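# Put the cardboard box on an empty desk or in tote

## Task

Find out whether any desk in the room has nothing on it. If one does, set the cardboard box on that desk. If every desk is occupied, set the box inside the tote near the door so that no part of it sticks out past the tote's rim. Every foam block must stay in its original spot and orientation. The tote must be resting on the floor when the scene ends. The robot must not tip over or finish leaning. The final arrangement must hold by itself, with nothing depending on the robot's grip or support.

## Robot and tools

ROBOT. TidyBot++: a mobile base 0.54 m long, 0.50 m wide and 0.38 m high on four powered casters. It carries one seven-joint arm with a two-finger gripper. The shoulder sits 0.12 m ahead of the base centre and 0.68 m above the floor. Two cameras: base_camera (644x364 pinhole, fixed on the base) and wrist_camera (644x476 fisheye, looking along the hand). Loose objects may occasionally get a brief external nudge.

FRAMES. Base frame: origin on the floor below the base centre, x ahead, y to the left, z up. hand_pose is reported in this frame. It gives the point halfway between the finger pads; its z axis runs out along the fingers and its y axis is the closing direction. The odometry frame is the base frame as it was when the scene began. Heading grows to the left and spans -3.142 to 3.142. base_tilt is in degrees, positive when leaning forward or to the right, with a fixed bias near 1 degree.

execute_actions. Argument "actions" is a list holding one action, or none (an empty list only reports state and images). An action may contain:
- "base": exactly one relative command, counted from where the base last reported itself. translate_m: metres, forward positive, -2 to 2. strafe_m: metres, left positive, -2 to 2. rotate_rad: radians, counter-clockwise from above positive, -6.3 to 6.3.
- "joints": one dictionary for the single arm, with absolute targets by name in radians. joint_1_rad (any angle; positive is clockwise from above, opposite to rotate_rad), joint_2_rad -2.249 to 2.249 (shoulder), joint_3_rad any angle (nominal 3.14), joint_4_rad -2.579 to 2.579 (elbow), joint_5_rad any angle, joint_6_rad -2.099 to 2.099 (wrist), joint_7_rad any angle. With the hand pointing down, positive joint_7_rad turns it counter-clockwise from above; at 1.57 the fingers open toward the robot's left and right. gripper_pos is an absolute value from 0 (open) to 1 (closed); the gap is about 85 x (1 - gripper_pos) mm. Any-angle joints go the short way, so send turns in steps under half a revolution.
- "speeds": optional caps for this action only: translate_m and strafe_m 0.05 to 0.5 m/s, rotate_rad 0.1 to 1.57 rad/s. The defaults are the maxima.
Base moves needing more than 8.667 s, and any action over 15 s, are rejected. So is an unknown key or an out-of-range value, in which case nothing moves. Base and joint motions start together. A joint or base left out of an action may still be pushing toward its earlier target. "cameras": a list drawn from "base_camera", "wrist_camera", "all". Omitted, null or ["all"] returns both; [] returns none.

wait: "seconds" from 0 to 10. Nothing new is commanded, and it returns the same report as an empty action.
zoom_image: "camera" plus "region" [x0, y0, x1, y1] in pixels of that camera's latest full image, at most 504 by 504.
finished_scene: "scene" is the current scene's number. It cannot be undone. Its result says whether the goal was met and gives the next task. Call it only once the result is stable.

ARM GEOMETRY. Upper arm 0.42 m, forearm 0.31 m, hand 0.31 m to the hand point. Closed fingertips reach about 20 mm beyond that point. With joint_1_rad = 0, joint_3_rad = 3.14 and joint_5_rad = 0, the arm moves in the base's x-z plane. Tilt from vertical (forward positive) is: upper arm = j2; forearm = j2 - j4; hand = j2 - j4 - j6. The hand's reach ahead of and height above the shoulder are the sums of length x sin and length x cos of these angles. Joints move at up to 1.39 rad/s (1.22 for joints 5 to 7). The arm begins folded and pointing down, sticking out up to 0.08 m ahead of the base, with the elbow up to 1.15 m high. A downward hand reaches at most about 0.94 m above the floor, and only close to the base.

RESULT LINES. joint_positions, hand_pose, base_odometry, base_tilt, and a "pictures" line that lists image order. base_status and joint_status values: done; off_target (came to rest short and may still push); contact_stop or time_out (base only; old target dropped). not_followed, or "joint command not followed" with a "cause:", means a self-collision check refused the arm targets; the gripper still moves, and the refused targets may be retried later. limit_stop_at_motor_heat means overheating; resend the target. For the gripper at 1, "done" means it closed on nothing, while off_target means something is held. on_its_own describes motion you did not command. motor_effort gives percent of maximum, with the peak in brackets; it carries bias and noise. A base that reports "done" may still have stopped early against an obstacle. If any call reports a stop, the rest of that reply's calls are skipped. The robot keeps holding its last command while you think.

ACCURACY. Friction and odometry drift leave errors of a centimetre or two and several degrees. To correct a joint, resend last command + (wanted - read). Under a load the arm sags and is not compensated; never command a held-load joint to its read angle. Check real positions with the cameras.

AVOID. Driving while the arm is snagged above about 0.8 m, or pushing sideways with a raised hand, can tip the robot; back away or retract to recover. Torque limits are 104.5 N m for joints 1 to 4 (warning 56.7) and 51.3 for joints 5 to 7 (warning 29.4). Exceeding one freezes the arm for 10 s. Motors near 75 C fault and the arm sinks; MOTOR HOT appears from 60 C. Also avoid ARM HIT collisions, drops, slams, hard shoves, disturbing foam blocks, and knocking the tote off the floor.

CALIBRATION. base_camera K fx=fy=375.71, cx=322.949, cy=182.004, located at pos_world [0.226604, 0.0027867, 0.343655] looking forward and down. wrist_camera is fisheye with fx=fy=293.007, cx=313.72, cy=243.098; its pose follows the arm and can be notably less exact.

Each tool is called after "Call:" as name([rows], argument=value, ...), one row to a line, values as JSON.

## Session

Call:
execute_actions([
  {"joints":{"joint_2_rad":0,"joint_4_rad":-0.5,"joint_6_rad":-1.6,"joint_1_rad":0.9}},
], cameras=["wrist_camera"])

Call:
execute_actions([
  {"joints":{"joint_1_rad":3.0}},
], cameras=["wrist_camera"])

Call:
execute_actions([
  {"joints":{"joint_1_rad":-1.2}},
], cameras=["wrist_camera"])

Scene clock: 3.10 s.
base_odometry: x=+0.000 y=+0.000 heading=+0.000 (m, m, rad; odometry frame)
base_tilt: forward=+0.3 right=-0.3 (deg)
base_status: not commanded
joint_positions: joint_1_rad=+0.874 joint_2_rad=-0.023 joint_3_rad=+3.104 joint_4_rad=-0.519 joint_5_rad=+0.000 joint_6_rad=-1.568 joint_7_rad=+1.607 gripper_pos=+0.000
joint_status: all done
motor_effort: joint_1_rad=+1(0) joint_2_rad=-12(14) joint_3_rad=+0(1) joint_4_rad=+15(23) joint_5_rad=+0(1) joint_6_rad=+7(7) joint_7_rad=+0(0) (%)
hand_pose: x=+0.3974 y=-0.3057 z=+1.2314 quat_wxyz=(+0.217, +0.791, -0.334, +0.465) (m; base frame)
pictures: wrist_camera
camera_calibration (this result's frames):
wrist_camera: T_world_to_cam=[[-0.744529, -0.667442, 0.0140582, 0.0726979], [-0.342558, 0.363878, -0.866168, 1.3671], [0.573002, -0.649703, -0.499555, 0.320172], [0, 0, 0, 1]] pos_world=[0.338976, -0.240917, 1.34306]
Images, in order (width x height): wrist_camera 644x476.

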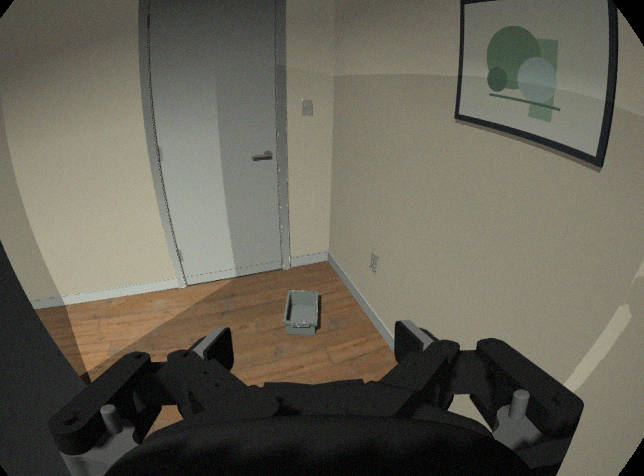

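Scene clock: 6.30 s.
base_odometry: x=+0.000 y=+0.000 heading=+0.000 (m, m, rad; odometry frame)
base_tilt: forward=+0.3 right=-0.4 (deg)
base_status: not commanded
joint_positions: joint_1_rad=+2.977 joint_2_rad=-0.013 joint_3_rad=+3.104 joint_4_rad=-0.519 joint_5_rad=+0.000 joint_6_rad=-1.568 joint_7_rad=+1.607 gripper_pos=+0.000
joint_status: all done
motor_effort: joint_1_rad=+0(1) joint_2_rad=-13(15) joint_3_rad=+0(1) joint_4_rad=+15(15) joint_5_rad=+0(0) joint_6_rad=+8(8) joint_7_rad=+0(0) (%)
hand_pose: x=-0.2912 y=-0.0859 z=+1.2272 quat_wxyz=(+0.507, +0.103, -0.855, +0.042) (m; base frame)
pictures: wrist_camera
camera_calibration (this result's frames):
wrist_camera: T_world_to_cam=[[-0.19796, 0.980114, 0.0137036, 0.00789808], [0.496086, 0.112236, -0.860989, 1.26377], [-0.845405, -0.163643, -0.508439, 0.49502], [0, 0, 0, 1]] pos_world=[-0.206881, -0.068574, 1.33967]
Images, in order (width x height): wrist_camera 644x476.

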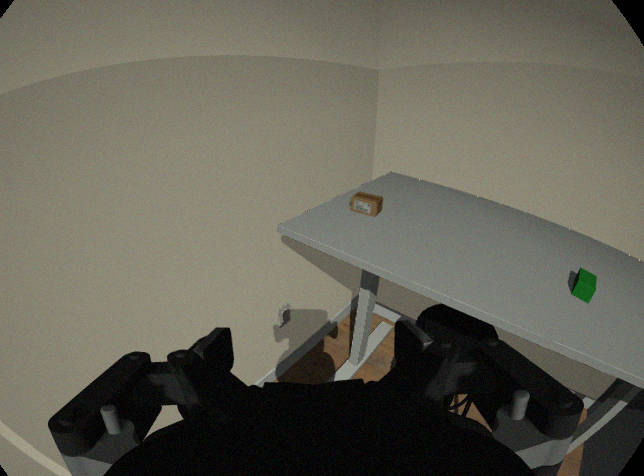

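Scene clock: 9.47 s.
base_odometry: x=+0.000 y=+0.000 heading=+0.000 (m, m, rad; odometry frame)
base_tilt: forward=+0.3 right=-0.4 (deg)
base_status: not commanded
joint_positions: joint_1_rad=+5.060 joint_2_rad=-0.013 joint_3_rad=+3.104 joint_4_rad=-0.519 joint_5_rad=+0.000 joint_6_rad=-1.568 joint_7_rad=+1.607 gripper_pos=+0.000
joint_status: all done
motor_effort: joint_1_rad=+0(0) joint_2_rad=-13(14) joint_3_rad=+0(1) joint_4_rad=+15(15) joint_5_rad=+1(1) joint_6_rad=+8(7) joint_7_rad=+0(0) (%)
hand_pose: x=+0.2452 y=+0.3997 z=+1.2271 quat_wxyz=(+0.292, -0.686, -0.520, -0.416) (m; base frame)
pictures: wrist_camera
camera_calibration (this result's frames):
wrist_camera: T_world_to_cam=[[0.951325, -0.307886, 0.0136992, -0.128864], [-0.145384, -0.487523, -0.860921, 1.34005], [0.271744, 0.817024, -0.508554, 0.362157], [0, 0, 0, 1]] pos_world=[0.219, 0.317741, 1.33962]
Images, in order (width x height): wrist_camera 644x476.

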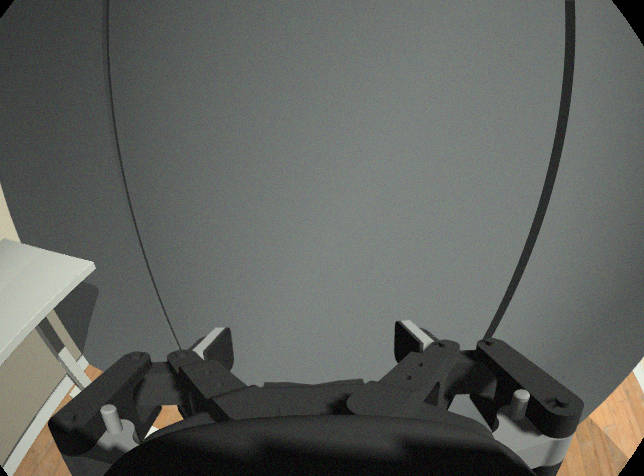

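Call:
execute_actions([
  {"base":{"rotate_rad":-0.32},"joints":{"joint_1_rad":-1.57}},
], cameras=["wrist_camera"])

Call:
execute_actions([
  {"base":{"translate_m":1.9}},
])

Scene clock: 11.27 s.
base_odometry: x=+0.000 y=+0.000 heading=-0.320 (m, m, rad; odometry frame)
base_tilt: forward=+0.3 right=-0.4 (deg)
base_status: done
joint_positions: joint_1_rad=+4.735 joint_2_rad=-0.012 joint_3_rad=+3.104 joint_4_rad=-0.519 joint_5_rad=+0.000 joint_6_rad=-1.569 joint_7_rad=+1.607 gripper_pos=+0.000
joint_status: all done
motor_effort: joint_1_rad=+0(2) joint_2_rad=-13(14) joint_3_rad=+0(1) joint_4_rad=+15(15) joint_5_rad=+0(1) joint_6_rad=+7(8) joint_7_rad=-1(0) (%)
hand_pose: x=+0.1112 y=+0.4193 z=+1.2268 quat_wxyz=(+0.355, -0.593, -0.624, -0.363) (m; base frame)
pictures: wrist_camera
camera_calibration (this result's frames):
wrist_camera: T_world_to_cam=[[0.999841, 0.0114687, 0.0136838, -0.134629], [0.0176175, -0.509294, -0.860412, 1.32019], [-0.0028987, 0.860516, -0.509415, 0.395783], [0, 0, 0, 1]] pos_world=[0.112497, 0.333334, 1.33937]
Images, in order (width x height): wrist_camera 644x476.

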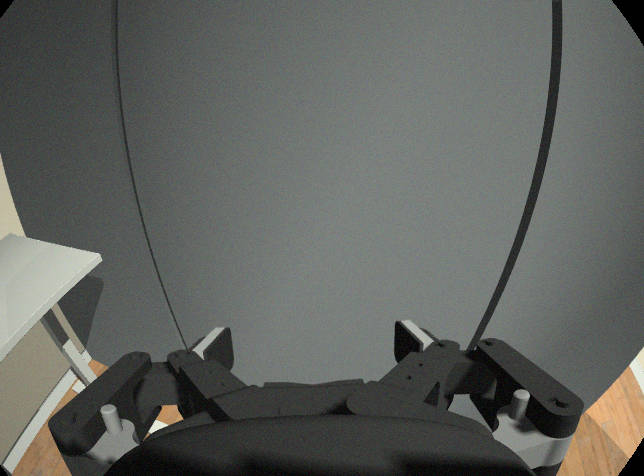

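Scene clock: 16.43 s.
base_odometry: x=+1.804 y=-0.598 heading=-0.320 (m, m, rad; odometry frame)
base_tilt: forward=+0.3 right=-0.4 (deg)
base_status: done
joint_positions: joint_1_rad=+4.734 joint_2_rad=-0.012 joint_3_rad=+3.104 joint_4_rad=-0.519 joint_5_rad=+0.000 joint_6_rad=-1.569 joint_7_rad=+1.607 gripper_pos=+0.000
joint_status: not commanded
motor_effort: joint_1_rad=+0(2) joint_2_rad=-13(14) joint_3_rad=+0(2) joint_4_rad=+15(16) joint_5_rad=+0(2) joint_6_rad=+7(7) joint_7_rad=+0(0) (%)
hand_pose: x=+0.1105 y=+0.4192 z=+1.2267 quat_wxyz=(+0.355, -0.593, -0.625, -0.363) (m; base frame)
pictures: base_camera, wrist_camera
camera_calibration (this result's frames):
wrist_camera: T_world_to_cam=[[0.999821, 0.0130484, 0.0136849, -0.134629], [0.0184245, -0.509557, -0.860239, 1.3199], [-0.00425145, 0.860338, -0.509707, 0.396383], [0, 0, 0, 1]] pos_world=[0.111972, 0.3333, 1.33931]
Images, in order (width x height): base_camera 644x364, wrist_camera 644x476.

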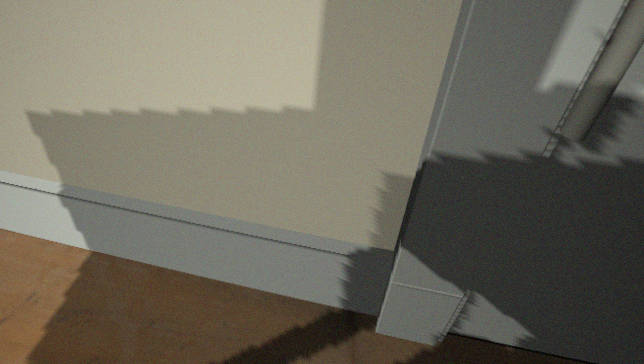

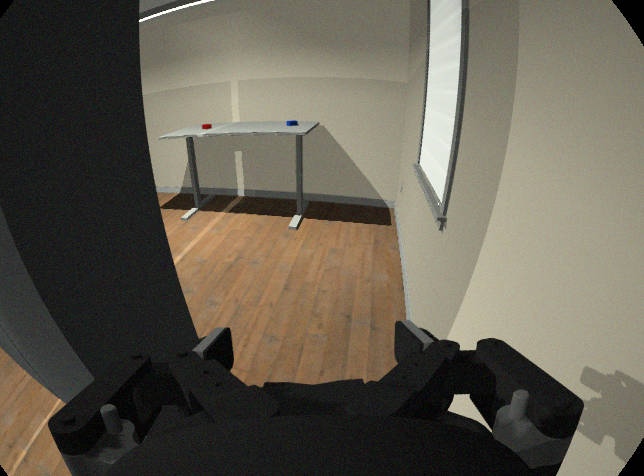

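Call:
execute_actions([
  {"base":{"translate_m":-0.15}},
], cameras=[])

Call:
execute_actions([
  {"base":{"rotate_rad":0.12}},
], cameras=[])

Call:
execute_actions([
  {"base":{"strafe_m":0.9}},
])

Scene clock: 18.03 s.
base_odometry: x=+1.661 y=-0.551 heading=-0.320 (m, m, rad; odometry frame)
base_tilt: forward=+0.4 right=-0.4 (deg)
base_status: done
joint_positions: joint_1_rad=+4.731 joint_2_rad=-0.011 joint_3_rad=+3.104 joint_4_rad=-0.518 joint_5_rad=+0.000 joint_6_rad=-1.571 joint_7_rad=+1.607 gripper_pos=+0.000
joint_status: not commanded
motor_effort: joint_1_rad=+0(1) joint_2_rad=-13(16) joint_3_rad=+0(1) joint_4_rad=+15(16) joint_5_rad=+0(1) joint_6_rad=+8(8) joint_7_rad=+0(0) (%)
hand_pose: x=+0.1095 y=+0.4197 z=+1.2261 quat_wxyz=(+0.355, -0.592, -0.626, -0.362) (m; base frame)
pictures: none
No camera images: the call's "cameras" was empty. Leave "cameras" out to get every camera's image.

Scene clock: 18.87 s.
base_odometry: x=+1.661 y=-0.551 heading=-0.200 (m, m, rad; odometry frame)
base_tilt: forward=+0.3 right=-0.4 (deg)
base_status: done
joint_positions: joint_1_rad=+4.731 joint_2_rad=-0.009 joint_3_rad=+3.104 joint_4_rad=-0.518 joint_5_rad=+0.000 joint_6_rad=-1.571 joint_7_rad=+1.607 gripper_pos=+0.000
joint_status: not commanded
motor_effort: joint_1_rad=+0(1) joint_2_rad=-13(14) joint_3_rad=+0(1) joint_4_rad=+15(16) joint_5_rad=+0(1) joint_6_rad=+8(8) joint_7_rad=+0(0) (%)
hand_pose: x=+0.1092 y=+0.4206 z=+1.2254 quat_wxyz=(+0.355, -0.593, -0.627, -0.361) (m; base frame)
pictures: none
No camera images: the call's "cameras" was empty. Leave "cameras" out to get every camera's image.

Scene clock: 24.57 s.
base_odometry: x=+1.748 y=-0.112 heading=-0.175 (m, m, rad; odometry frame)
base_tilt: forward=+0.3 right=-0.4 (deg)
base_status: strafe_m time_out (by the wheels' count: +0.447 of +0.900)
joint_positions: joint_1_rad=+4.726 joint_2_rad=+0.006 joint_3_rad=+3.104 joint_4_rad=-0.515 joint_5_rad=+0.003 joint_6_rad=-1.579 joint_7_rad=+1.607 gripper_pos=+0.000
joint_status: not commanded
motor_effort: joint_1_rad=+0(6) joint_2_rad=-15(41) joint_3_rad=+0(7) joint_4_rad=+15(23) joint_5_rad=+1(5) joint_6_rad=+7(9) joint_7_rad=+0(0) (%)
hand_pose: x=+0.1086 y=+0.4273 z=+1.2180 quat_wxyz=(+0.349, -0.595, -0.631, -0.355) (m; base frame)
pictures: base_camera, wrist_camera
camera_calibration (this result's frames):
wrist_camera: T_world_to_cam=[[0.999731, 0.018053, 0.0145932, -0.135912], [0.0219442, -0.529926, -0.84776, 1.30968], [-0.00757128, 0.847852, -0.530179, 0.415625], [0, 0, 0, 1]] pos_world=[0.110283, 0.344101, 1.33264]
Images, in order (width x height): base_camera 644x364, wrist_camera 644x476.

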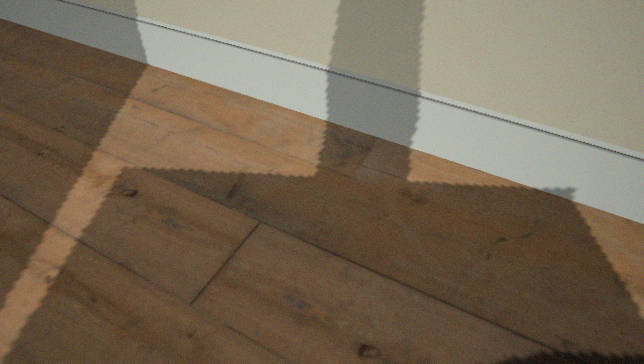

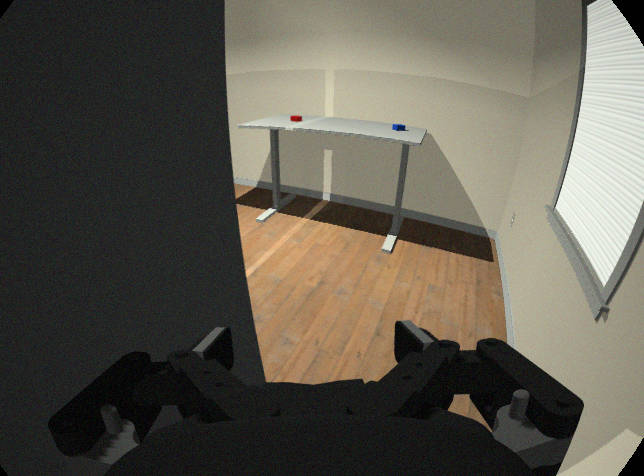

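Call:
execute_actions([
  {"base":{"strafe_m":-0.15}},
], cameras=[])

Call:
execute_actions([
  {"base":{"rotate_rad":-0.35}},
])

Scene clock: 26.20 s.
base_odometry: x=+1.722 y=-0.260 heading=-0.176 (m, m, rad; odometry frame)
base_tilt: forward=+0.4 right=-0.3 (deg)
base_status: done
joint_positions: joint_1_rad=+4.726 joint_2_rad=-0.005 joint_3_rad=+3.104 joint_4_rad=-0.514 joint_5_rad=+0.003 joint_6_rad=-1.579 joint_7_rad=+1.607 gripper_pos=+0.000
joint_status: not commanded
motor_effort: joint_1_rad=+0(1) joint_2_rad=-14(20) joint_3_rad=+0(0) joint_4_rad=+15(17) joint_5_rad=+0(1) joint_6_rad=+7(8) joint_7_rad=+1(0) (%)
hand_pose: x=+0.1085 y=+0.4213 z=+1.2230 quat_wxyz=(+0.352, -0.593, -0.629, -0.359) (m; base frame)
pictures: none
No camera images: the call's "cameras" was empty. Leave "cameras" out to get every camera's image.

Scene clock: 27.43 s.
base_odometry: x=+1.722 y=-0.260 heading=-0.526 (m, m, rad; odometry frame)
base_tilt: forward=+0.3 right=-0.4 (deg)
base_status: done
joint_positions: joint_1_rad=+4.726 joint_2_rad=-0.005 joint_3_rad=+3.104 joint_4_rad=-0.514 joint_5_rad=+0.003 joint_6_rad=-1.579 joint_7_rad=+1.607 gripper_pos=+0.000
joint_status: not commanded
motor_effort: joint_1_rad=-1(1) joint_2_rad=-13(16) joint_3_rad=+0(1) joint_4_rad=+15(16) joint_5_rad=-1(1) joint_6_rad=+7(7) joint_7_rad=-1(0) (%)
hand_pose: x=+0.1085 y=+0.4213 z=+1.2230 quat_wxyz=(+0.352, -0.593, -0.629, -0.359) (m; base frame)
pictures: base_camera, wrist_camera
camera_calibration (this result's frames):
wrist_camera: T_world_to_cam=[[0.999729, 0.0178789, 0.0149316, -0.136141], [0.0220517, -0.519876, -0.853957, 1.31412], [-0.00750527, 0.854055, -0.520129, 0.4084], [0, 0, 0, 1]] pos_world=[0.11019, 0.336818, 1.33666]
Images, in order (width x height): base_camera 644x364, wrist_camera 644x476.

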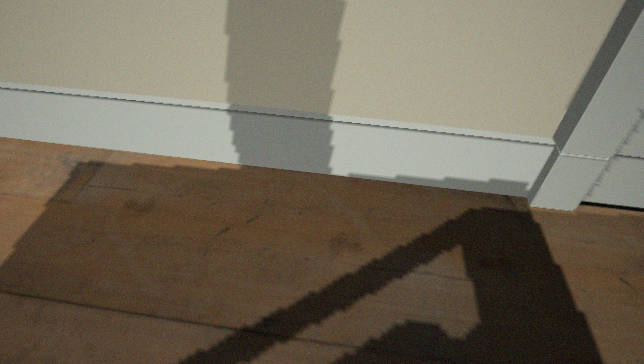

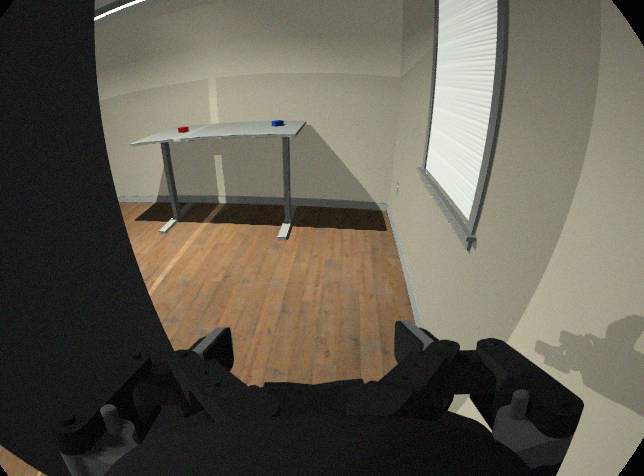

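Call:
execute_actions([
  {"base":{"rotate_rad":-0.12}},
], cameras=[])

Call:
execute_actions([
  {"base":{"translate_m":0.08}},
])

Call:
execute_actions([
  {"base":{"strafe_m":1.7},"speeds":{"strafe_m":0.35}},
], cameras=[])

Call:
execute_actions([
  {"joints":{"joint_1_rad":-2.5}},
])

Scene clock: 28.37 s.
base_odometry: x=+1.722 y=-0.260 heading=-0.645 (m, m, rad; odometry frame)
base_tilt: forward=+0.4 right=-0.3 (deg)
base_status: done
joint_positions: joint_1_rad=+4.726 joint_2_rad=-0.005 joint_3_rad=+3.104 joint_4_rad=-0.514 joint_5_rad=+0.003 joint_6_rad=-1.579 joint_7_rad=+1.607 gripper_pos=+0.000
joint_status: not commanded
motor_effort: joint_1_rad=+0(1) joint_2_rad=-13(15) joint_3_rad=+0(1) joint_4_rad=+15(15) joint_5_rad=+0(0) joint_6_rad=+7(8) joint_7_rad=+0(0) (%)
hand_pose: x=+0.1085 y=+0.4214 z=+1.2230 quat_wxyz=(+0.352, -0.593, -0.629, -0.359) (m; base frame)
pictures: none
No camera images: the call's "cameras" was empty. Leave "cameras" out to get every camera's image.

Scene clock: 29.53 s.
base_odometry: x=+1.786 y=-0.308 heading=-0.646 (m, m, rad; odometry frame)
base_tilt: forward=+0.4 right=-0.4 (deg)
base_status: done
joint_positions: joint_1_rad=+4.726 joint_2_rad=-0.005 joint_3_rad=+3.104 joint_4_rad=-0.514 joint_5_rad=+0.003 joint_6_rad=-1.579 joint_7_rad=+1.607 gripper_pos=+0.000
joint_status: not commanded
motor_effort: joint_1_rad=+0(2) joint_2_rad=-13(14) joint_3_rad=+0(2) joint_4_rad=+15(15) joint_5_rad=+1(2) joint_6_rad=+8(8) joint_7_rad=+0(0) (%)
hand_pose: x=+0.1087 y=+0.4214 z=+1.2230 quat_wxyz=(+0.352, -0.593, -0.629, -0.359) (m; base frame)
pictures: base_camera, wrist_camera
camera_calibration (this result's frames):
wrist_camera: T_world_to_cam=[[0.999737, 0.0174285, 0.0149267, -0.136138], [0.0218139, -0.519951, -0.853917, 1.31413], [-0.00712133, 0.854018, -0.520195, 0.408395], [0, 0, 0, 1]] pos_world=[0.110344, 0.336878, 1.33663]
Images, in order (width x height): base_camera 644x364, wrist_camera 644x476.

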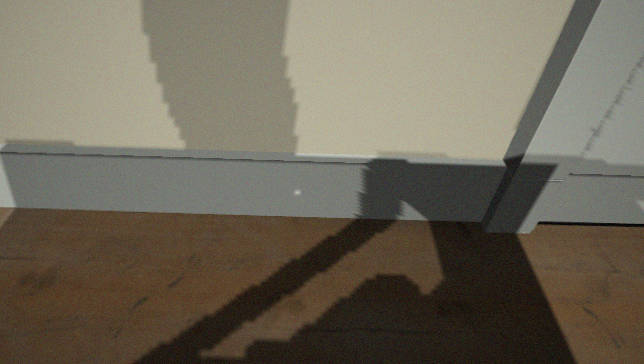

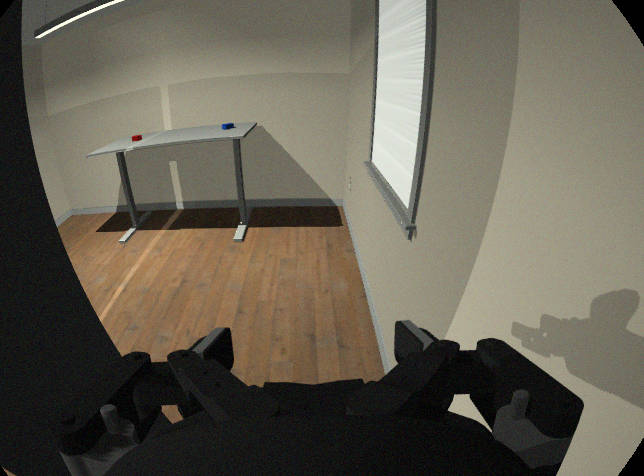

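Scene clock: 35.47 s.
base_odometry: x=+2.811 y=+1.049 heading=-0.647 (m, m, rad; odometry frame)
base_tilt: forward=+0.4 right=-0.4 (deg)
base_status: done
joint_positions: joint_1_rad=+4.726 joint_2_rad=+0.001 joint_3_rad=+3.104 joint_4_rad=-0.514 joint_5_rad=+0.003 joint_6_rad=-1.579 joint_7_rad=+1.607 gripper_pos=+0.000
joint_status: not commanded
motor_effort: joint_1_rad=+1(0) joint_2_rad=-13(17) joint_3_rad=+0(0) joint_4_rad=+15(16) joint_5_rad=+1(1) joint_6_rad=+7(8) joint_7_rad=+0(0) (%)
hand_pose: x=+0.1088 y=+0.4244 z=+1.2206 quat_wxyz=(+0.350, -0.594, -0.630, -0.357) (m; base frame)
pictures: none
No camera images: the call's "cameras" was empty. Leave "cameras" out to get every camera's image.

Scene clock: 37.67 s.
base_odometry: x=+2.811 y=+1.049 heading=-0.647 (m, m, rad; odometry frame)
base_tilt: forward=+0.3 right=-0.4 (deg)
base_status: not commanded
joint_positions: joint_1_rad=+3.806 joint_2_rad=+0.001 joint_3_rad=+3.104 joint_4_rad=-0.514 joint_5_rad=+0.003 joint_6_rad=-1.579 joint_7_rad=+1.607 gripper_pos=+0.000
joint_status: all done
motor_effort: joint_1_rad=-1(1) joint_2_rad=-13(14) joint_3_rad=+0(1) joint_4_rad=+15(15) joint_5_rad=+0(1) joint_6_rad=+8(8) joint_7_rad=+1(1) (%)
hand_pose: x=-0.2249 y=+0.2490 z=+1.2206 quat_wxyz=(+0.472, -0.253, -0.828, -0.164) (m; base frame)
pictures: base_camera, wrist_camera
camera_calibration (this result's frames):
wrist_camera: T_world_to_cam=[[0.591692, 0.806029, 0.0147479, -0.0874586], [0.430615, -0.300536, -0.851028, 1.26354], [-0.681521, 0.509897, -0.524913, 0.491815], [0, 0, 0, 1]] pos_world=[-0.157169, 0.199458, 1.33476]
Images, in order (width x height): base_camera 644x364, wrist_camera 644x476.

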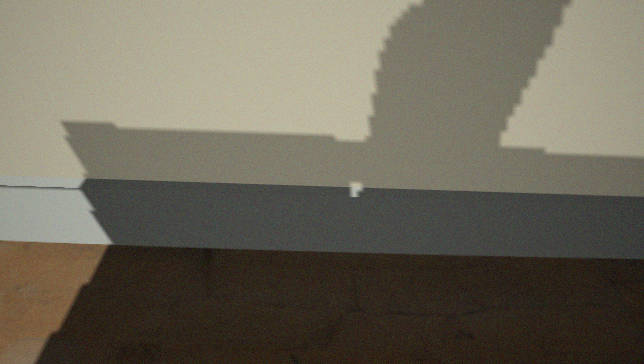

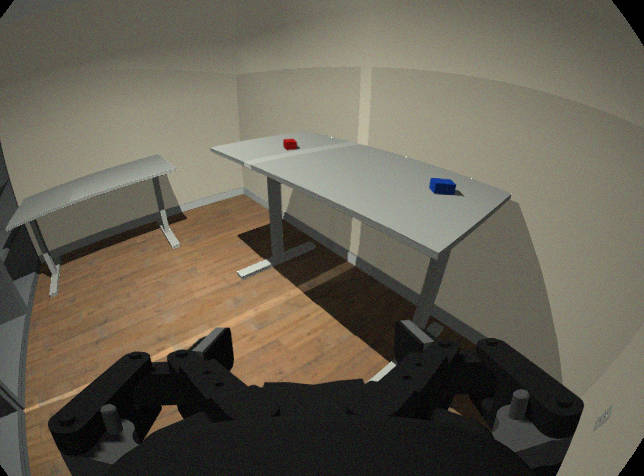

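Call:
zoom_image(camera="wrist_camera", region=[0,140,200,300])

Region (0, 140, 200, 300) of wrist_camera's 644x476 image, scaled by 2.520; it fills the top 403 rows of this view, and the rest is white.

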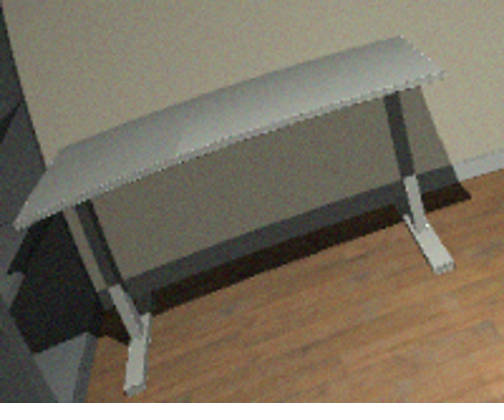

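Call:
execute_actions([
  {"base":{"strafe_m":-2.0},"speeds":{"strafe_m":0.4},"joints":{"joint_1_rad":0}},
], cameras=[])

Call:
execute_actions([
  {"base":{"translate_m":-1.2}},
], cameras=[])

Call:
execute_actions([
  {"base":{"rotate_rad":3.14}},
], cameras=[])

Call:
execute_actions([
  {"base":{"strafe_m":1.2}},
])

Scene clock: 44.97 s.
base_odometry: x=+1.607 y=-0.548 heading=-0.646 (m, m, rad; odometry frame)
base_tilt: forward=+0.4 right=-0.3 (deg)
base_status: done
joint_positions: joint_1_rad=+6.287 joint_2_rad=-0.025 joint_3_rad=+3.111 joint_4_rad=-0.505 joint_5_rad=-0.014 joint_6_rad=-1.606 joint_7_rad=+1.607 gripper_pos=+0.000
joint_status: all done
motor_effort: joint_1_rad=+1(26) joint_2_rad=-3(18) joint_3_rad=+1(25) joint_4_rad=+11(16) joint_5_rad=+2(29) joint_6_rad=+9(15) joint_7_rad=+0(1) (%)
hand_pose: x=+0.5238 y=+0.0169 z=+1.2280 quat_wxyz=(+0.003, -0.863, -0.031, -0.504) (m; base frame)
pictures: none
No camera images: the call's "cameras" was empty. Leave "cameras" out to get every camera's image.

Scene clock: 48.73 s.
base_odometry: x=+0.648 y=+0.174 heading=-0.646 (m, m, rad; odometry frame)
base_tilt: forward=+0.3 right=-0.4 (deg)
base_status: done
joint_positions: joint_1_rad=+6.287 joint_2_rad=+0.000 joint_3_rad=+3.111 joint_4_rad=-0.505 joint_5_rad=-0.014 joint_6_rad=-1.606 joint_7_rad=+1.607 gripper_pos=+0.000
joint_status: not commanded
motor_effort: joint_1_rad=+0(0) joint_2_rad=-12(18) joint_3_rad=+0(0) joint_4_rad=+14(16) joint_5_rad=+1(2) joint_6_rad=+7(9) joint_7_rad=+0(0) (%)
hand_pose: x=+0.5372 y=+0.0168 z=+1.2180 quat_wxyz=(+0.004, -0.869, -0.031, -0.493) (m; base frame)
pictures: none
No camera images: the call's "cameras" was empty. Leave "cameras" out to get every camera's image.

Scene clock: 52.03 s.
base_odometry: x=+0.648 y=+0.174 heading=+2.494 (m, m, rad; odometry frame)
base_tilt: forward=+0.4 right=-0.3 (deg)
base_status: done
joint_positions: joint_1_rad=+6.287 joint_2_rad=+0.000 joint_3_rad=+3.110 joint_4_rad=-0.505 joint_5_rad=-0.014 joint_6_rad=-1.606 joint_7_rad=+1.607 gripper_pos=+0.000
joint_status: not commanded
motor_effort: joint_1_rad=+1(2) joint_2_rad=-13(17) joint_3_rad=+0(1) joint_4_rad=+15(16) joint_5_rad=+0(0) joint_6_rad=+7(7) joint_7_rad=-1(0) (%)
hand_pose: x=+0.5375 y=+0.0171 z=+1.2177 quat_wxyz=(+0.004, -0.870, -0.031, -0.493) (m; base frame)
pictures: none
No camera images: the call's "cameras" was empty. Leave "cameras" out to get every camera's image.

Scene clock: 58.67 s.
base_odometry: x=+0.059 y=-0.608 heading=+2.494 (m, m, rad; odometry frame)
base_tilt: forward=+0.3 right=-0.4 (deg)
base_status: strafe_m time_out (by the wheels' count: +0.979 of +1.200)
joint_positions: joint_1_rad=+6.281 joint_2_rad=+0.002 joint_3_rad=+3.105 joint_4_rad=-0.503 joint_5_rad=-0.010 joint_6_rad=-1.604 joint_7_rad=+1.607 gripper_pos=+0.000
joint_status: not commanded
motor_effort: joint_1_rad=+0(19) joint_2_rad=-14(32) joint_3_rad=+0(18) joint_4_rad=+15(22) joint_5_rad=+0(12) joint_6_rad=+7(10) joint_7_rad=+0(1) (%)
hand_pose: x=+0.5382 y=+0.0207 z=+1.2181 quat_wxyz=(+0.005, -0.869, -0.035, -0.494) (m; base frame)
pictures: base_camera, wrist_camera
camera_calibration (this result's frames):
wrist_camera: T_world_to_cam=[[0.0445839, -0.998969, 0.00860575, -0.0156684], [-0.537107, -0.0312326, -0.842936, 1.36957], [0.842335, 0.0329591, -0.537945, 0.332544], [0, 0, 0, 1]] pos_world=[0.456189, 0.0161625, 1.33348]
Images, in order (width x height): base_camera 644x364, wrist_camera 644x476.

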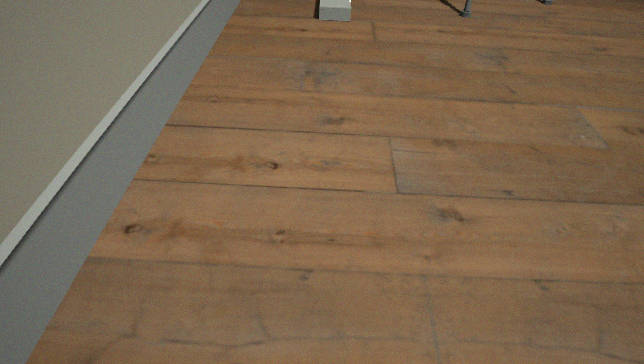

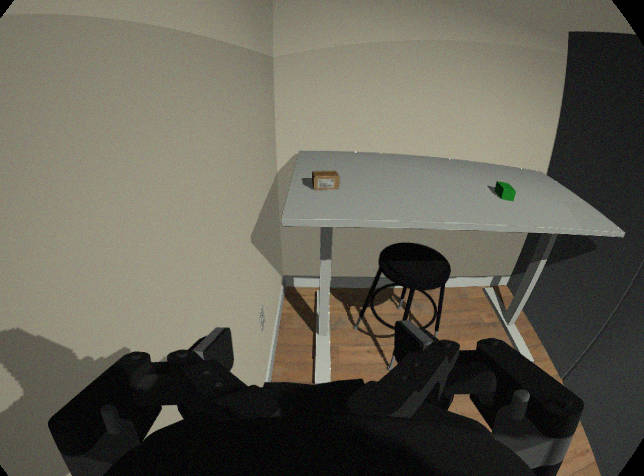

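Call:
execute_actions([
  {"base":{"strafe_m":-0.04},"joints":{"joint_2_rad":0.1,"joint_4_rad":-0.6,"joint_6_rad":-2.0,"joint_7_rad":0.0}},
], cameras=[])

Call:
execute_actions([
  {"base":{"translate_m":0.92}},
])

Scene clock: 60.70 s.
base_odometry: x=+0.083 y=-0.576 heading=+2.495 (m, m, rad; odometry frame)
base_tilt: forward=+0.4 right=-0.3 (deg)
base_status: done
joint_positions: joint_1_rad=+6.281 joint_2_rad=+0.084 joint_3_rad=+3.105 joint_4_rad=-0.580 joint_5_rad=-0.010 joint_6_rad=-1.974 joint_7_rad=+0.010 gripper_pos=+0.000
joint_status: all done
motor_effort: joint_1_rad=+0(2) joint_2_rad=-17(17) joint_3_rad=+0(2) joint_4_rad=+15(16) joint_5_rad=+1(1) joint_6_rad=+3(8) joint_7_rad=+0(0) (%)
hand_pose: x=+0.4975 y=+0.0176 z=+1.0763 quat_wxyz=(+0.183, -0.703, +0.666, -0.170) (m; base frame)
pictures: none
No camera images: the call's "cameras" was empty. Leave "cameras" out to get every camera's image.

Scene clock: 63.90 s.
base_odometry: x=-0.652 y=-0.022 heading=+2.495 (m, m, rad; odometry frame)
base_tilt: forward=+0.3 right=-0.3 (deg)
base_status: done
joint_positions: joint_1_rad=+6.281 joint_2_rad=+0.097 joint_3_rad=+3.105 joint_4_rad=-0.581 joint_5_rad=-0.010 joint_6_rad=-1.974 joint_7_rad=+0.010 gripper_pos=+0.000
joint_status: not commanded
motor_effort: joint_1_rad=+0(1) joint_2_rad=-18(20) joint_3_rad=+0(0) joint_4_rad=+15(16) joint_5_rad=+0(1) joint_6_rad=+4(5) joint_7_rad=+0(0) (%)
hand_pose: x=+0.5027 y=+0.0176 z=+1.0706 quat_wxyz=(+0.178, -0.704, +0.667, -0.165) (m; base frame)
pictures: base_camera, wrist_camera
camera_calibration (this result's frames):
wrist_camera: T_world_to_cam=[[-0.88675, -0.0203024, -0.461803, 0.93867], [-0.0454768, 0.99802, 0.0434478, 0.0118622], [0.460007, 0.0595287, -0.885918, 0.847547], [0, 0, 0, 1]] pos_world=[0.443028, -0.0432349, 1.18382]
Images, in order (width x height): base_camera 644x364, wrist_camera 644x476.

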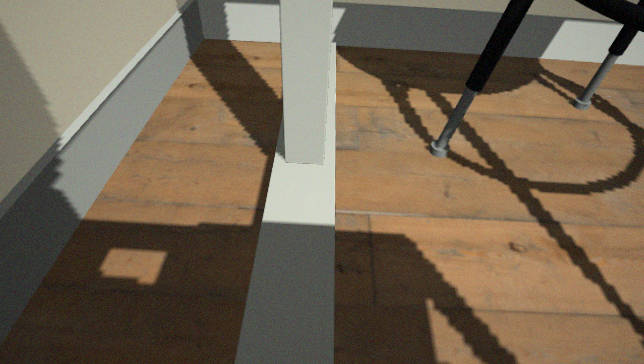

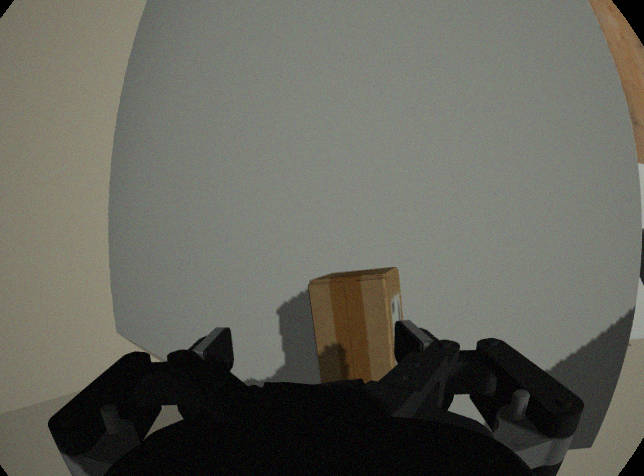

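Call:
execute_actions([
  {"joints":{"joint_1_rad":-0.1,"joint_2_rad":0.19,"joint_4_rad":-0.72,"joint_6_rad":-2.07,"joint_7_rad":0.08}},
], cameras=["wrist_camera"])

Scene clock: 65.10 s.
base_odometry: x=-0.652 y=-0.022 heading=+2.495 (m, m, rad; odometry frame)
base_tilt: forward=+0.4 right=-0.4 (deg)
base_status: not commanded
joint_positions: joint_1_rad=+6.204 joint_2_rad=+0.191 joint_3_rad=+3.105 joint_4_rad=-0.705 joint_5_rad=-0.010 joint_6_rad=-2.039 joint_7_rad=+0.052 gripper_pos=+0.000
joint_status: all done
motor_effort: joint_1_rad=+0(1) joint_2_rad=-23(26) joint_3_rad=+0(0) joint_4_rad=+16(18) joint_5_rad=+1(1) joint_6_rad=+1(4) joint_7_rad=+0(1) (%)
hand_pose: x=+0.5047 y=+0.0466 z=+0.9869 quat_wxyz=(+0.080, -0.761, +0.640, -0.065) (m; base frame)
pictures: wrist_camera
camera_calibration (this result's frames):
wrist_camera: T_world_to_cam=[[-0.970169, -0.141741, -0.196676, 0.688518], [-0.151998, 0.98765, 0.0379957, 0.0463285], [0.188862, 0.0667566, -0.979732, 0.999824], [0, 0, 0, 1]] pos_world=[0.486192, -0.0149098, 1.11321]
Images, in order (width x height): wrist_camera 644x476.

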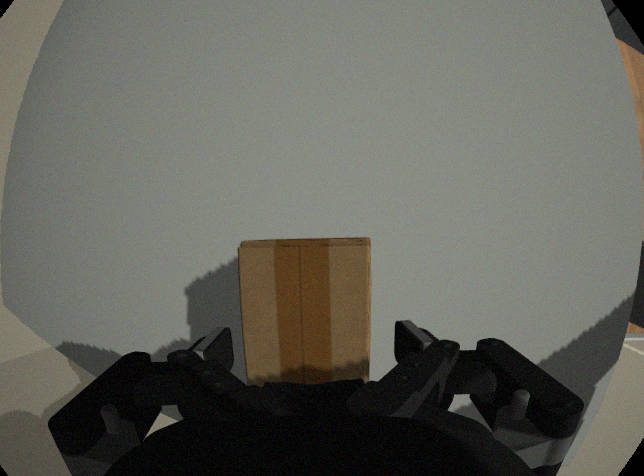

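Call:
execute_actions([
  {"joints":{"joint_2_rad":0.2,"joint_4_rad":-0.85,"joint_6_rad":-1.96}},
], cameras=["wrist_camera"])

Call:
execute_actions([
  {"joints":{"gripper_pos":1}},
], cameras=["wrist_camera"])

Scene clock: 66.27 s.
base_odometry: x=-0.652 y=-0.022 heading=+2.495 (m, m, rad; odometry frame)
base_tilt: forward=+0.4 right=-0.3 (deg)
base_status: not commanded
joint_positions: joint_1_rad=+6.204 joint_2_rad=+0.178 joint_3_rad=+3.105 joint_4_rad=-0.803 joint_5_rad=-0.010 joint_6_rad=-1.997 joint_7_rad=+0.052 gripper_pos=+0.000
joint_status: joint_4_rad off_target (ended at -0.803, target -0.850); the others done
motor_effort: joint_1_rad=-1(1) joint_2_rad=-16(22) joint_3_rad=+0(1) joint_4_rad=+12(17) joint_5_rad=+1(0) joint_6_rad=+2(4) joint_7_rad=+0(0) (%)
hand_pose: x=+0.5022 y=+0.0466 z=+0.9636 quat_wxyz=(+0.065, -0.763, +0.642, -0.050) (m; base frame)
pictures: wrist_camera
camera_calibration (this result's frames):
wrist_camera: T_world_to_cam=[[-0.977735, -0.142702, -0.15385, 0.644074], [-0.150374, 0.987845, 0.0393792, 0.0445901], [0.14636, 0.0616374, -0.987309, 1.00633], [0, 0, 0, 1]] pos_world=[0.489153, -0.0141649, 1.09089]
Images, in order (width x height): wrist_camera 644x476.

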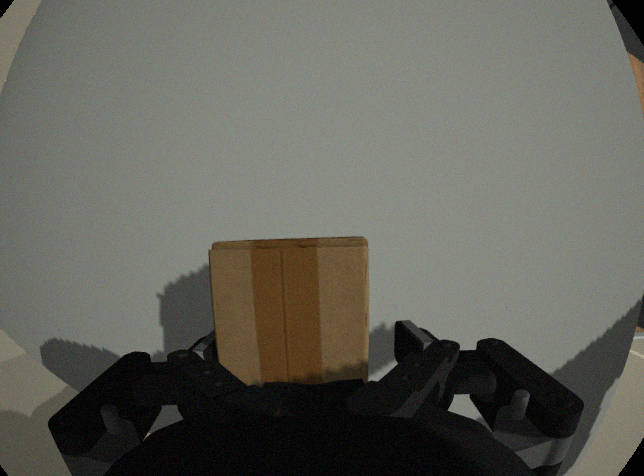

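Scene clock: 67.37 s.
base_odometry: x=-0.652 y=-0.022 heading=+2.495 (m, m, rad; odometry frame)
base_tilt: forward=+0.4 right=-0.3 (deg)
base_status: not commanded
joint_positions: joint_1_rad=+6.204 joint_2_rad=+0.156 joint_3_rad=+3.105 joint_4_rad=-0.806 joint_5_rad=-0.010 joint_6_rad=-1.990 joint_7_rad=+0.052 gripper_pos=+0.324
joint_status: gripper_pos off_target (ended at +0.324, target +1.000)
motor_effort: joint_1_rad=+1(1) joint_2_rad=-15(19) joint_3_rad=+0(0) joint_4_rad=+12(15) joint_5_rad=+0(1) joint_6_rad=+1(4) joint_7_rad=+0(1) (%)
hand_pose: x=+0.4978 y=+0.0464 z=+0.9716 quat_wxyz=(+0.074, -0.762, +0.641, -0.060) (m; base frame)
pictures: wrist_camera
camera_calibration (this result's frames):
wrist_camera: T_world_to_cam=[[-0.973343, -0.142249, -0.179913, 0.664092], [-0.151321, 0.987766, 0.0376744, 0.0460097], [0.172353, 0.0638948, -0.982961, 0.997568], [0, 0, 0, 1]] pos_world=[0.481417, -0.0147196, 1.09832]
Images, in order (width x height): wrist_camera 644x476.

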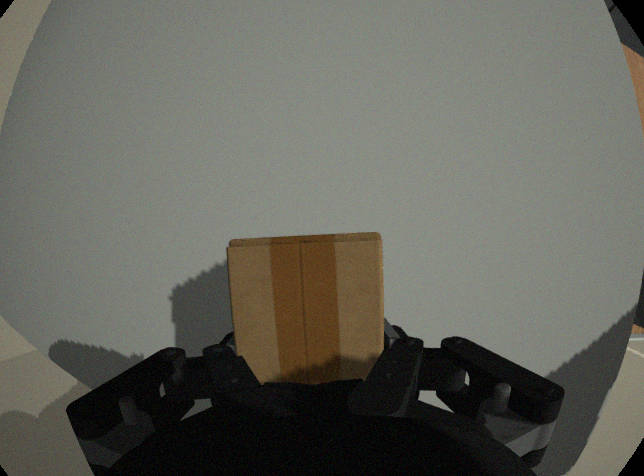

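Call:
execute_actions([
  {"joints":{"joint_2_rad":0.0,"joint_4_rad":-0.62,"joint_6_rad":-2.05}},
], cameras=[])

Call:
execute_actions([
  {"base":{"translate_m":-1.0}},
], cameras=[])

Call:
execute_actions([
  {"base":{"strafe_m":-1.0},"joints":{"joint_1_rad":1.57,"joint_4_rad":-0.85,"joint_6_rad":-2.09}},
], cameras=[])

Call:
execute_actions([
  {"base":{"translate_m":-1.08}},
])

Scene clock: 69.10 s.
base_odometry: x=-0.652 y=-0.022 heading=+2.495 (m, m, rad; odometry frame)
base_tilt: forward=+0.4 right=-0.3 (deg)
base_status: not commanded
joint_positions: joint_1_rad=+6.204 joint_2_rad=-0.004 joint_3_rad=+3.105 joint_4_rad=-0.635 joint_5_rad=-0.010 joint_6_rad=-2.025 joint_7_rad=+0.052 gripper_pos=+0.324
joint_status: all done
motor_effort: joint_1_rad=+0(0) joint_2_rad=-14(28) joint_3_rad=+0(0) joint_4_rad=+15(19) joint_5_rad=+0(1) joint_6_rad=+5(4) joint_7_rad=+0(0) (%)
hand_pose: x=+0.4450 y=+0.0421 z=+1.0811 quat_wxyz=(+0.178, -0.744, +0.624, -0.162) (m; base frame)
pictures: none
No camera images: the call's "cameras" was empty. Leave "cameras" out to get every camera's image.

Scene clock: 72.60 s.
base_odometry: x=+0.146 y=-0.626 heading=+2.494 (m, m, rad; odometry frame)
base_tilt: forward=+0.4 right=-0.3 (deg)
base_status: done
joint_positions: joint_1_rad=+6.204 joint_2_rad=+0.002 joint_3_rad=+3.105 joint_4_rad=-0.635 joint_5_rad=-0.010 joint_6_rad=-2.026 joint_7_rad=+0.052 gripper_pos=+0.324
joint_status: not commanded
motor_effort: joint_1_rad=+0(1) joint_2_rad=-12(18) joint_3_rad=+0(1) joint_4_rad=+15(16) joint_5_rad=+1(1) joint_6_rad=+4(5) joint_7_rad=+0(0) (%)
hand_pose: x=+0.4473 y=+0.0423 z=+1.0789 quat_wxyz=(+0.175, -0.744, +0.624, -0.160) (m; base frame)
pictures: none
No camera images: the call's "cameras" was empty. Leave "cameras" out to get every camera's image.

Scene clock: 76.00 s.
base_odometry: x=+0.750 y=+0.172 heading=+2.494 (m, m, rad; odometry frame)
base_tilt: forward=+0.4 right=-0.3 (deg)
base_status: done
joint_positions: joint_1_rad=+7.830 joint_2_rad=+0.005 joint_3_rad=+3.105 joint_4_rad=-0.832 joint_5_rad=-0.010 joint_6_rad=-2.060 joint_7_rad=+0.052 gripper_pos=+0.324
joint_status: all done
motor_effort: joint_1_rad=+0(2) joint_2_rad=-15(19) joint_3_rad=+0(1) joint_4_rad=+16(18) joint_5_rad=+0(2) joint_6_rad=+2(3) joint_7_rad=+0(0) (%)
hand_pose: x=+0.1416 y=-0.3096 z=+1.0109 quat_wxyz=(+0.004, -0.059, +0.991, -0.122) (m; base frame)
pictures: none
No camera images: the call's "cameras" was empty. Leave "cameras" out to get every camera's image.

Scene clock: 79.53 s.
base_odometry: x=+1.611 y=-0.479 heading=+2.494 (m, m, rad; odometry frame)
base_tilt: forward=+0.3 right=-0.3 (deg)
base_status: done
joint_positions: joint_1_rad=+7.833 joint_2_rad=+0.005 joint_3_rad=+3.105 joint_4_rad=-0.832 joint_5_rad=-0.010 joint_6_rad=-2.061 joint_7_rad=+0.052 gripper_pos=+0.324
joint_status: not commanded
motor_effort: joint_1_rad=+0(3) joint_2_rad=-15(17) joint_3_rad=+0(2) joint_4_rad=+16(17) joint_5_rad=+1(2) joint_6_rad=+2(2) joint_7_rad=+0(0) (%)
hand_pose: x=+0.1407 y=-0.3095 z=+1.0108 quat_wxyz=(+0.004, -0.057, +0.991, -0.121) (m; base frame)
pictures: base_camera, wrist_camera
camera_calibration (this result's frames):
wrist_camera: T_world_to_cam=[[-0.0863641, 0.968963, -0.231628, 0.544289], [0.994956, 0.0957973, 0.0297703, -0.0873099], [0.0510357, -0.227888, -0.972349, 1.03646], [0, 0, 0, 1]] pos_world=[0.0809804, -0.282836, 1.13647]
Images, in order (width x height): base_camera 644x364, wrist_camera 644x476.

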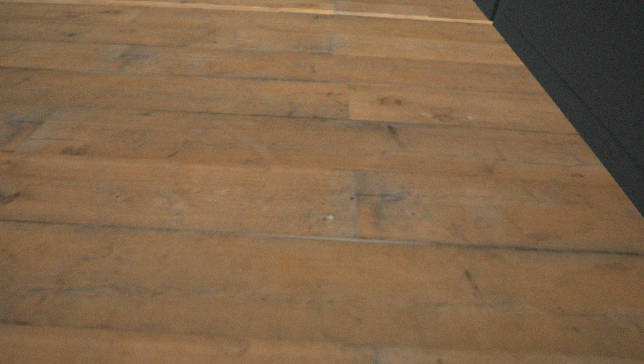

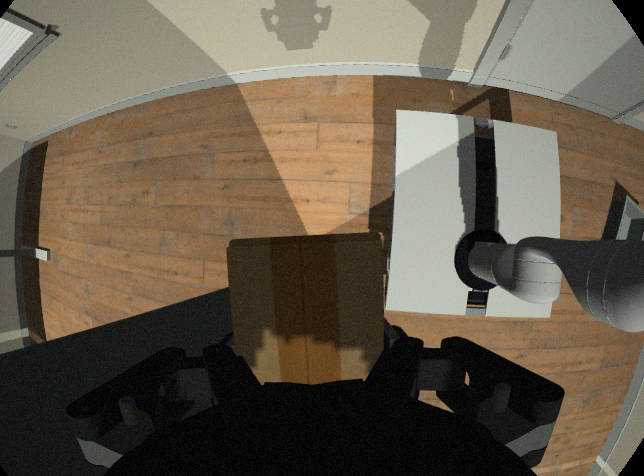

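Call:
execute_actions([
  {"base":{"translate_m":-0.05}},
], cameras=[])

Call:
execute_actions([
  {"base":{"strafe_m":-2.0},"speeds":{"strafe_m":0.4}},
], cameras=[])

Call:
execute_actions([
  {"base":{"translate_m":1.5},"joints":{"joint_1_rad":0,"joint_7_rad":1.57}},
])

Scene clock: 80.67 s.
base_odometry: x=+1.651 y=-0.510 heading=+2.494 (m, m, rad; odometry frame)
base_tilt: forward=+0.3 right=-0.4 (deg)
base_status: done
joint_positions: joint_1_rad=+7.837 joint_2_rad=+0.005 joint_3_rad=+3.105 joint_4_rad=-0.832 joint_5_rad=-0.010 joint_6_rad=-2.061 joint_7_rad=+0.052 gripper_pos=+0.324
joint_status: not commanded
motor_effort: joint_1_rad=+0(1) joint_2_rad=-15(15) joint_3_rad=+0(2) joint_4_rad=+16(16) joint_5_rad=+0(1) joint_6_rad=+2(2) joint_7_rad=+1(0) (%)
hand_pose: x=+0.1396 y=-0.3095 z=+1.0108 quat_wxyz=(+0.004, -0.055, +0.991, -0.121) (m; base frame)
pictures: none
No camera images: the call's "cameras" was empty. Leave "cameras" out to get every camera's image.

Scene clock: 86.83 s.
base_odometry: x=+2.858 y=+1.086 heading=+2.494 (m, m, rad; odometry frame)
base_tilt: forward=+0.4 right=-0.3 (deg)
base_status: done
joint_positions: joint_1_rad=+7.837 joint_2_rad=+0.006 joint_3_rad=+3.105 joint_4_rad=-0.834 joint_5_rad=-0.010 joint_6_rad=-2.064 joint_7_rad=+0.052 gripper_pos=+0.324
joint_status: not commanded
motor_effort: joint_1_rad=+0(0) joint_2_rad=-15(19) joint_3_rad=+0(0) joint_4_rad=+16(17) joint_5_rad=+0(1) joint_6_rad=+2(3) joint_7_rad=+0(0) (%)
hand_pose: x=+0.1396 y=-0.3086 z=+1.0100 quat_wxyz=(+0.004, -0.055, +0.991, -0.119) (m; base frame)
pictures: none
No camera images: the call's "cameras" was empty. Leave "cameras" out to get every camera's image.

Scene clock: 91.20 s.
base_odometry: x=+1.662 y=+1.991 heading=+2.494 (m, m, rad; odometry frame)
base_tilt: forward=+0.4 right=-0.4 (deg)
base_status: done
joint_positions: joint_1_rad=+6.306 joint_2_rad=+0.007 joint_3_rad=+3.105 joint_4_rad=-0.835 joint_5_rad=-0.010 joint_6_rad=-2.064 joint_7_rad=+1.543 gripper_pos=+0.324
joint_status: all done
motor_effort: joint_1_rad=+0(2) joint_2_rad=-16(19) joint_3_rad=+0(1) joint_4_rad=+17(17) joint_5_rad=+0(1) joint_6_rad=+2(3) joint_7_rad=+0(0) (%)
hand_pose: x=+0.4286 y=+0.0081 z=+1.0093 quat_wxyz=(+0.007, -0.993, +0.005, -0.117) (m; base frame)
pictures: base_camera, wrist_camera
camera_calibration (this result's frames):
wrist_camera: T_world_to_cam=[[-0.0349821, -0.999327, -0.0110598, 0.0324172], [-0.978309, 0.036503, -0.203911, 0.677946], [0.204178, 0.00368665, -0.978927, 1.03181], [0, 0, 0, 1]] pos_world=[0.453702, 0.00384443, 1.14866]
Images, in order (width x height): base_camera 644x364, wrist_camera 644x476.

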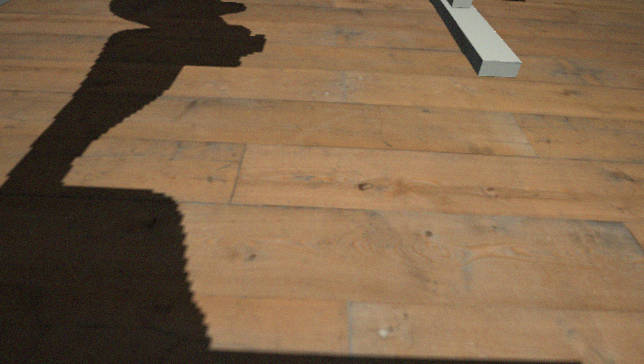

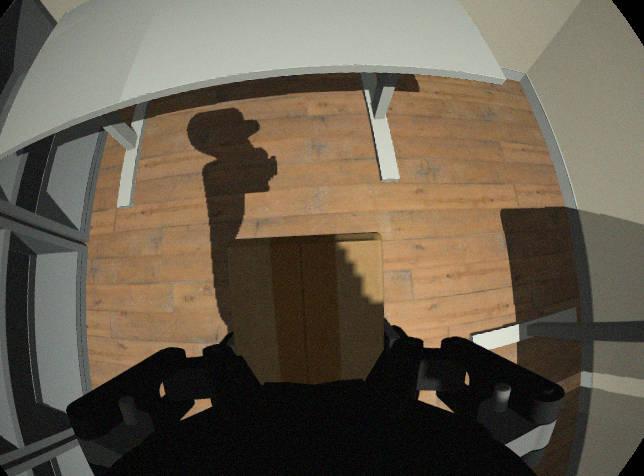

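Call:
execute_actions([
  {"base":{"strafe_m":0.2}},
], cameras=[])

Call:
execute_actions([
  {"base":{"translate_m":0.55},"joints":{"joint_2_rad":0.35,"joint_4_rad":-0.75,"joint_6_rad":-2.05}},
])

Scene clock: 92.93 s.
base_odometry: x=+1.541 y=+1.832 heading=+2.494 (m, m, rad; odometry frame)
base_tilt: forward=+0.3 right=-0.4 (deg)
base_status: done
joint_positions: joint_1_rad=+6.301 joint_2_rad=+0.007 joint_3_rad=+3.104 joint_4_rad=-0.835 joint_5_rad=-0.010 joint_6_rad=-2.064 joint_7_rad=+1.543 gripper_pos=+0.324
joint_status: not commanded
motor_effort: joint_1_rad=+0(3) joint_2_rad=-15(16) joint_3_rad=+0(2) joint_4_rad=+17(16) joint_5_rad=+0(1) joint_6_rad=+2(2) joint_7_rad=+0(0) (%)
hand_pose: x=+0.4286 y=+0.0100 z=+1.0093 quat_wxyz=(+0.007, -0.993, +0.002, -0.117) (m; base frame)
pictures: none
No camera images: the call's "cameras" was empty. Leave "cameras" out to get every camera's image.

Scene clock: 95.40 s.
base_odometry: x=+1.102 y=+2.163 heading=+2.494 (m, m, rad; odometry frame)
base_tilt: forward=+0.4 right=-0.4 (deg)
base_status: done
joint_positions: joint_1_rad=+6.301 joint_2_rad=+0.362 joint_3_rad=+3.104 joint_4_rad=-0.775 joint_5_rad=-0.010 joint_6_rad=-2.064 joint_7_rad=+1.543 gripper_pos=+0.324
joint_status: all done
motor_effort: joint_1_rad=+0(1) joint_2_rad=-30(36) joint_3_rad=+0(1) joint_4_rad=+17(19) joint_5_rad=+0(0) joint_6_rad=-1(4) joint_7_rad=+0(0) (%)
hand_pose: x=+0.5341 y=+0.0083 z=+0.8969 quat_wxyz=(+0.010, -0.999, +0.003, +0.030) (m; base frame)
pictures: base_camera, wrist_camera
camera_calibration (this result's frames):
wrist_camera: T_world_to_cam=[[-0.0323237, -0.999434, -0.00930971, 0.0321024], [-0.995407, 0.0313508, 0.0904563, 0.503341], [-0.0901132, 0.0121908, -0.995857, 1.07251], [0, 0, 0, 1]] pos_world=[0.598715, 0.0032292, 1.02284]
Images, in order (width x height): base_camera 644x364, wrist_camera 644x476.

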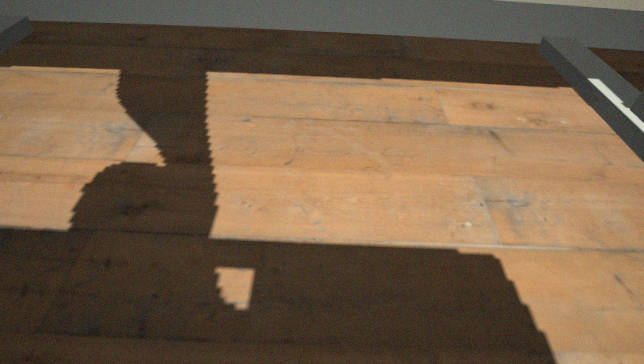

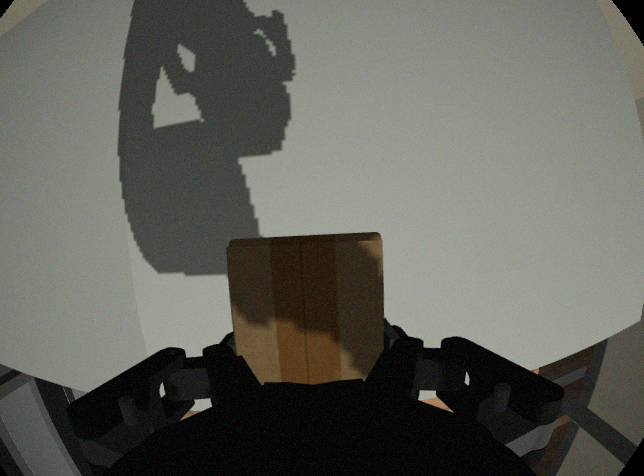

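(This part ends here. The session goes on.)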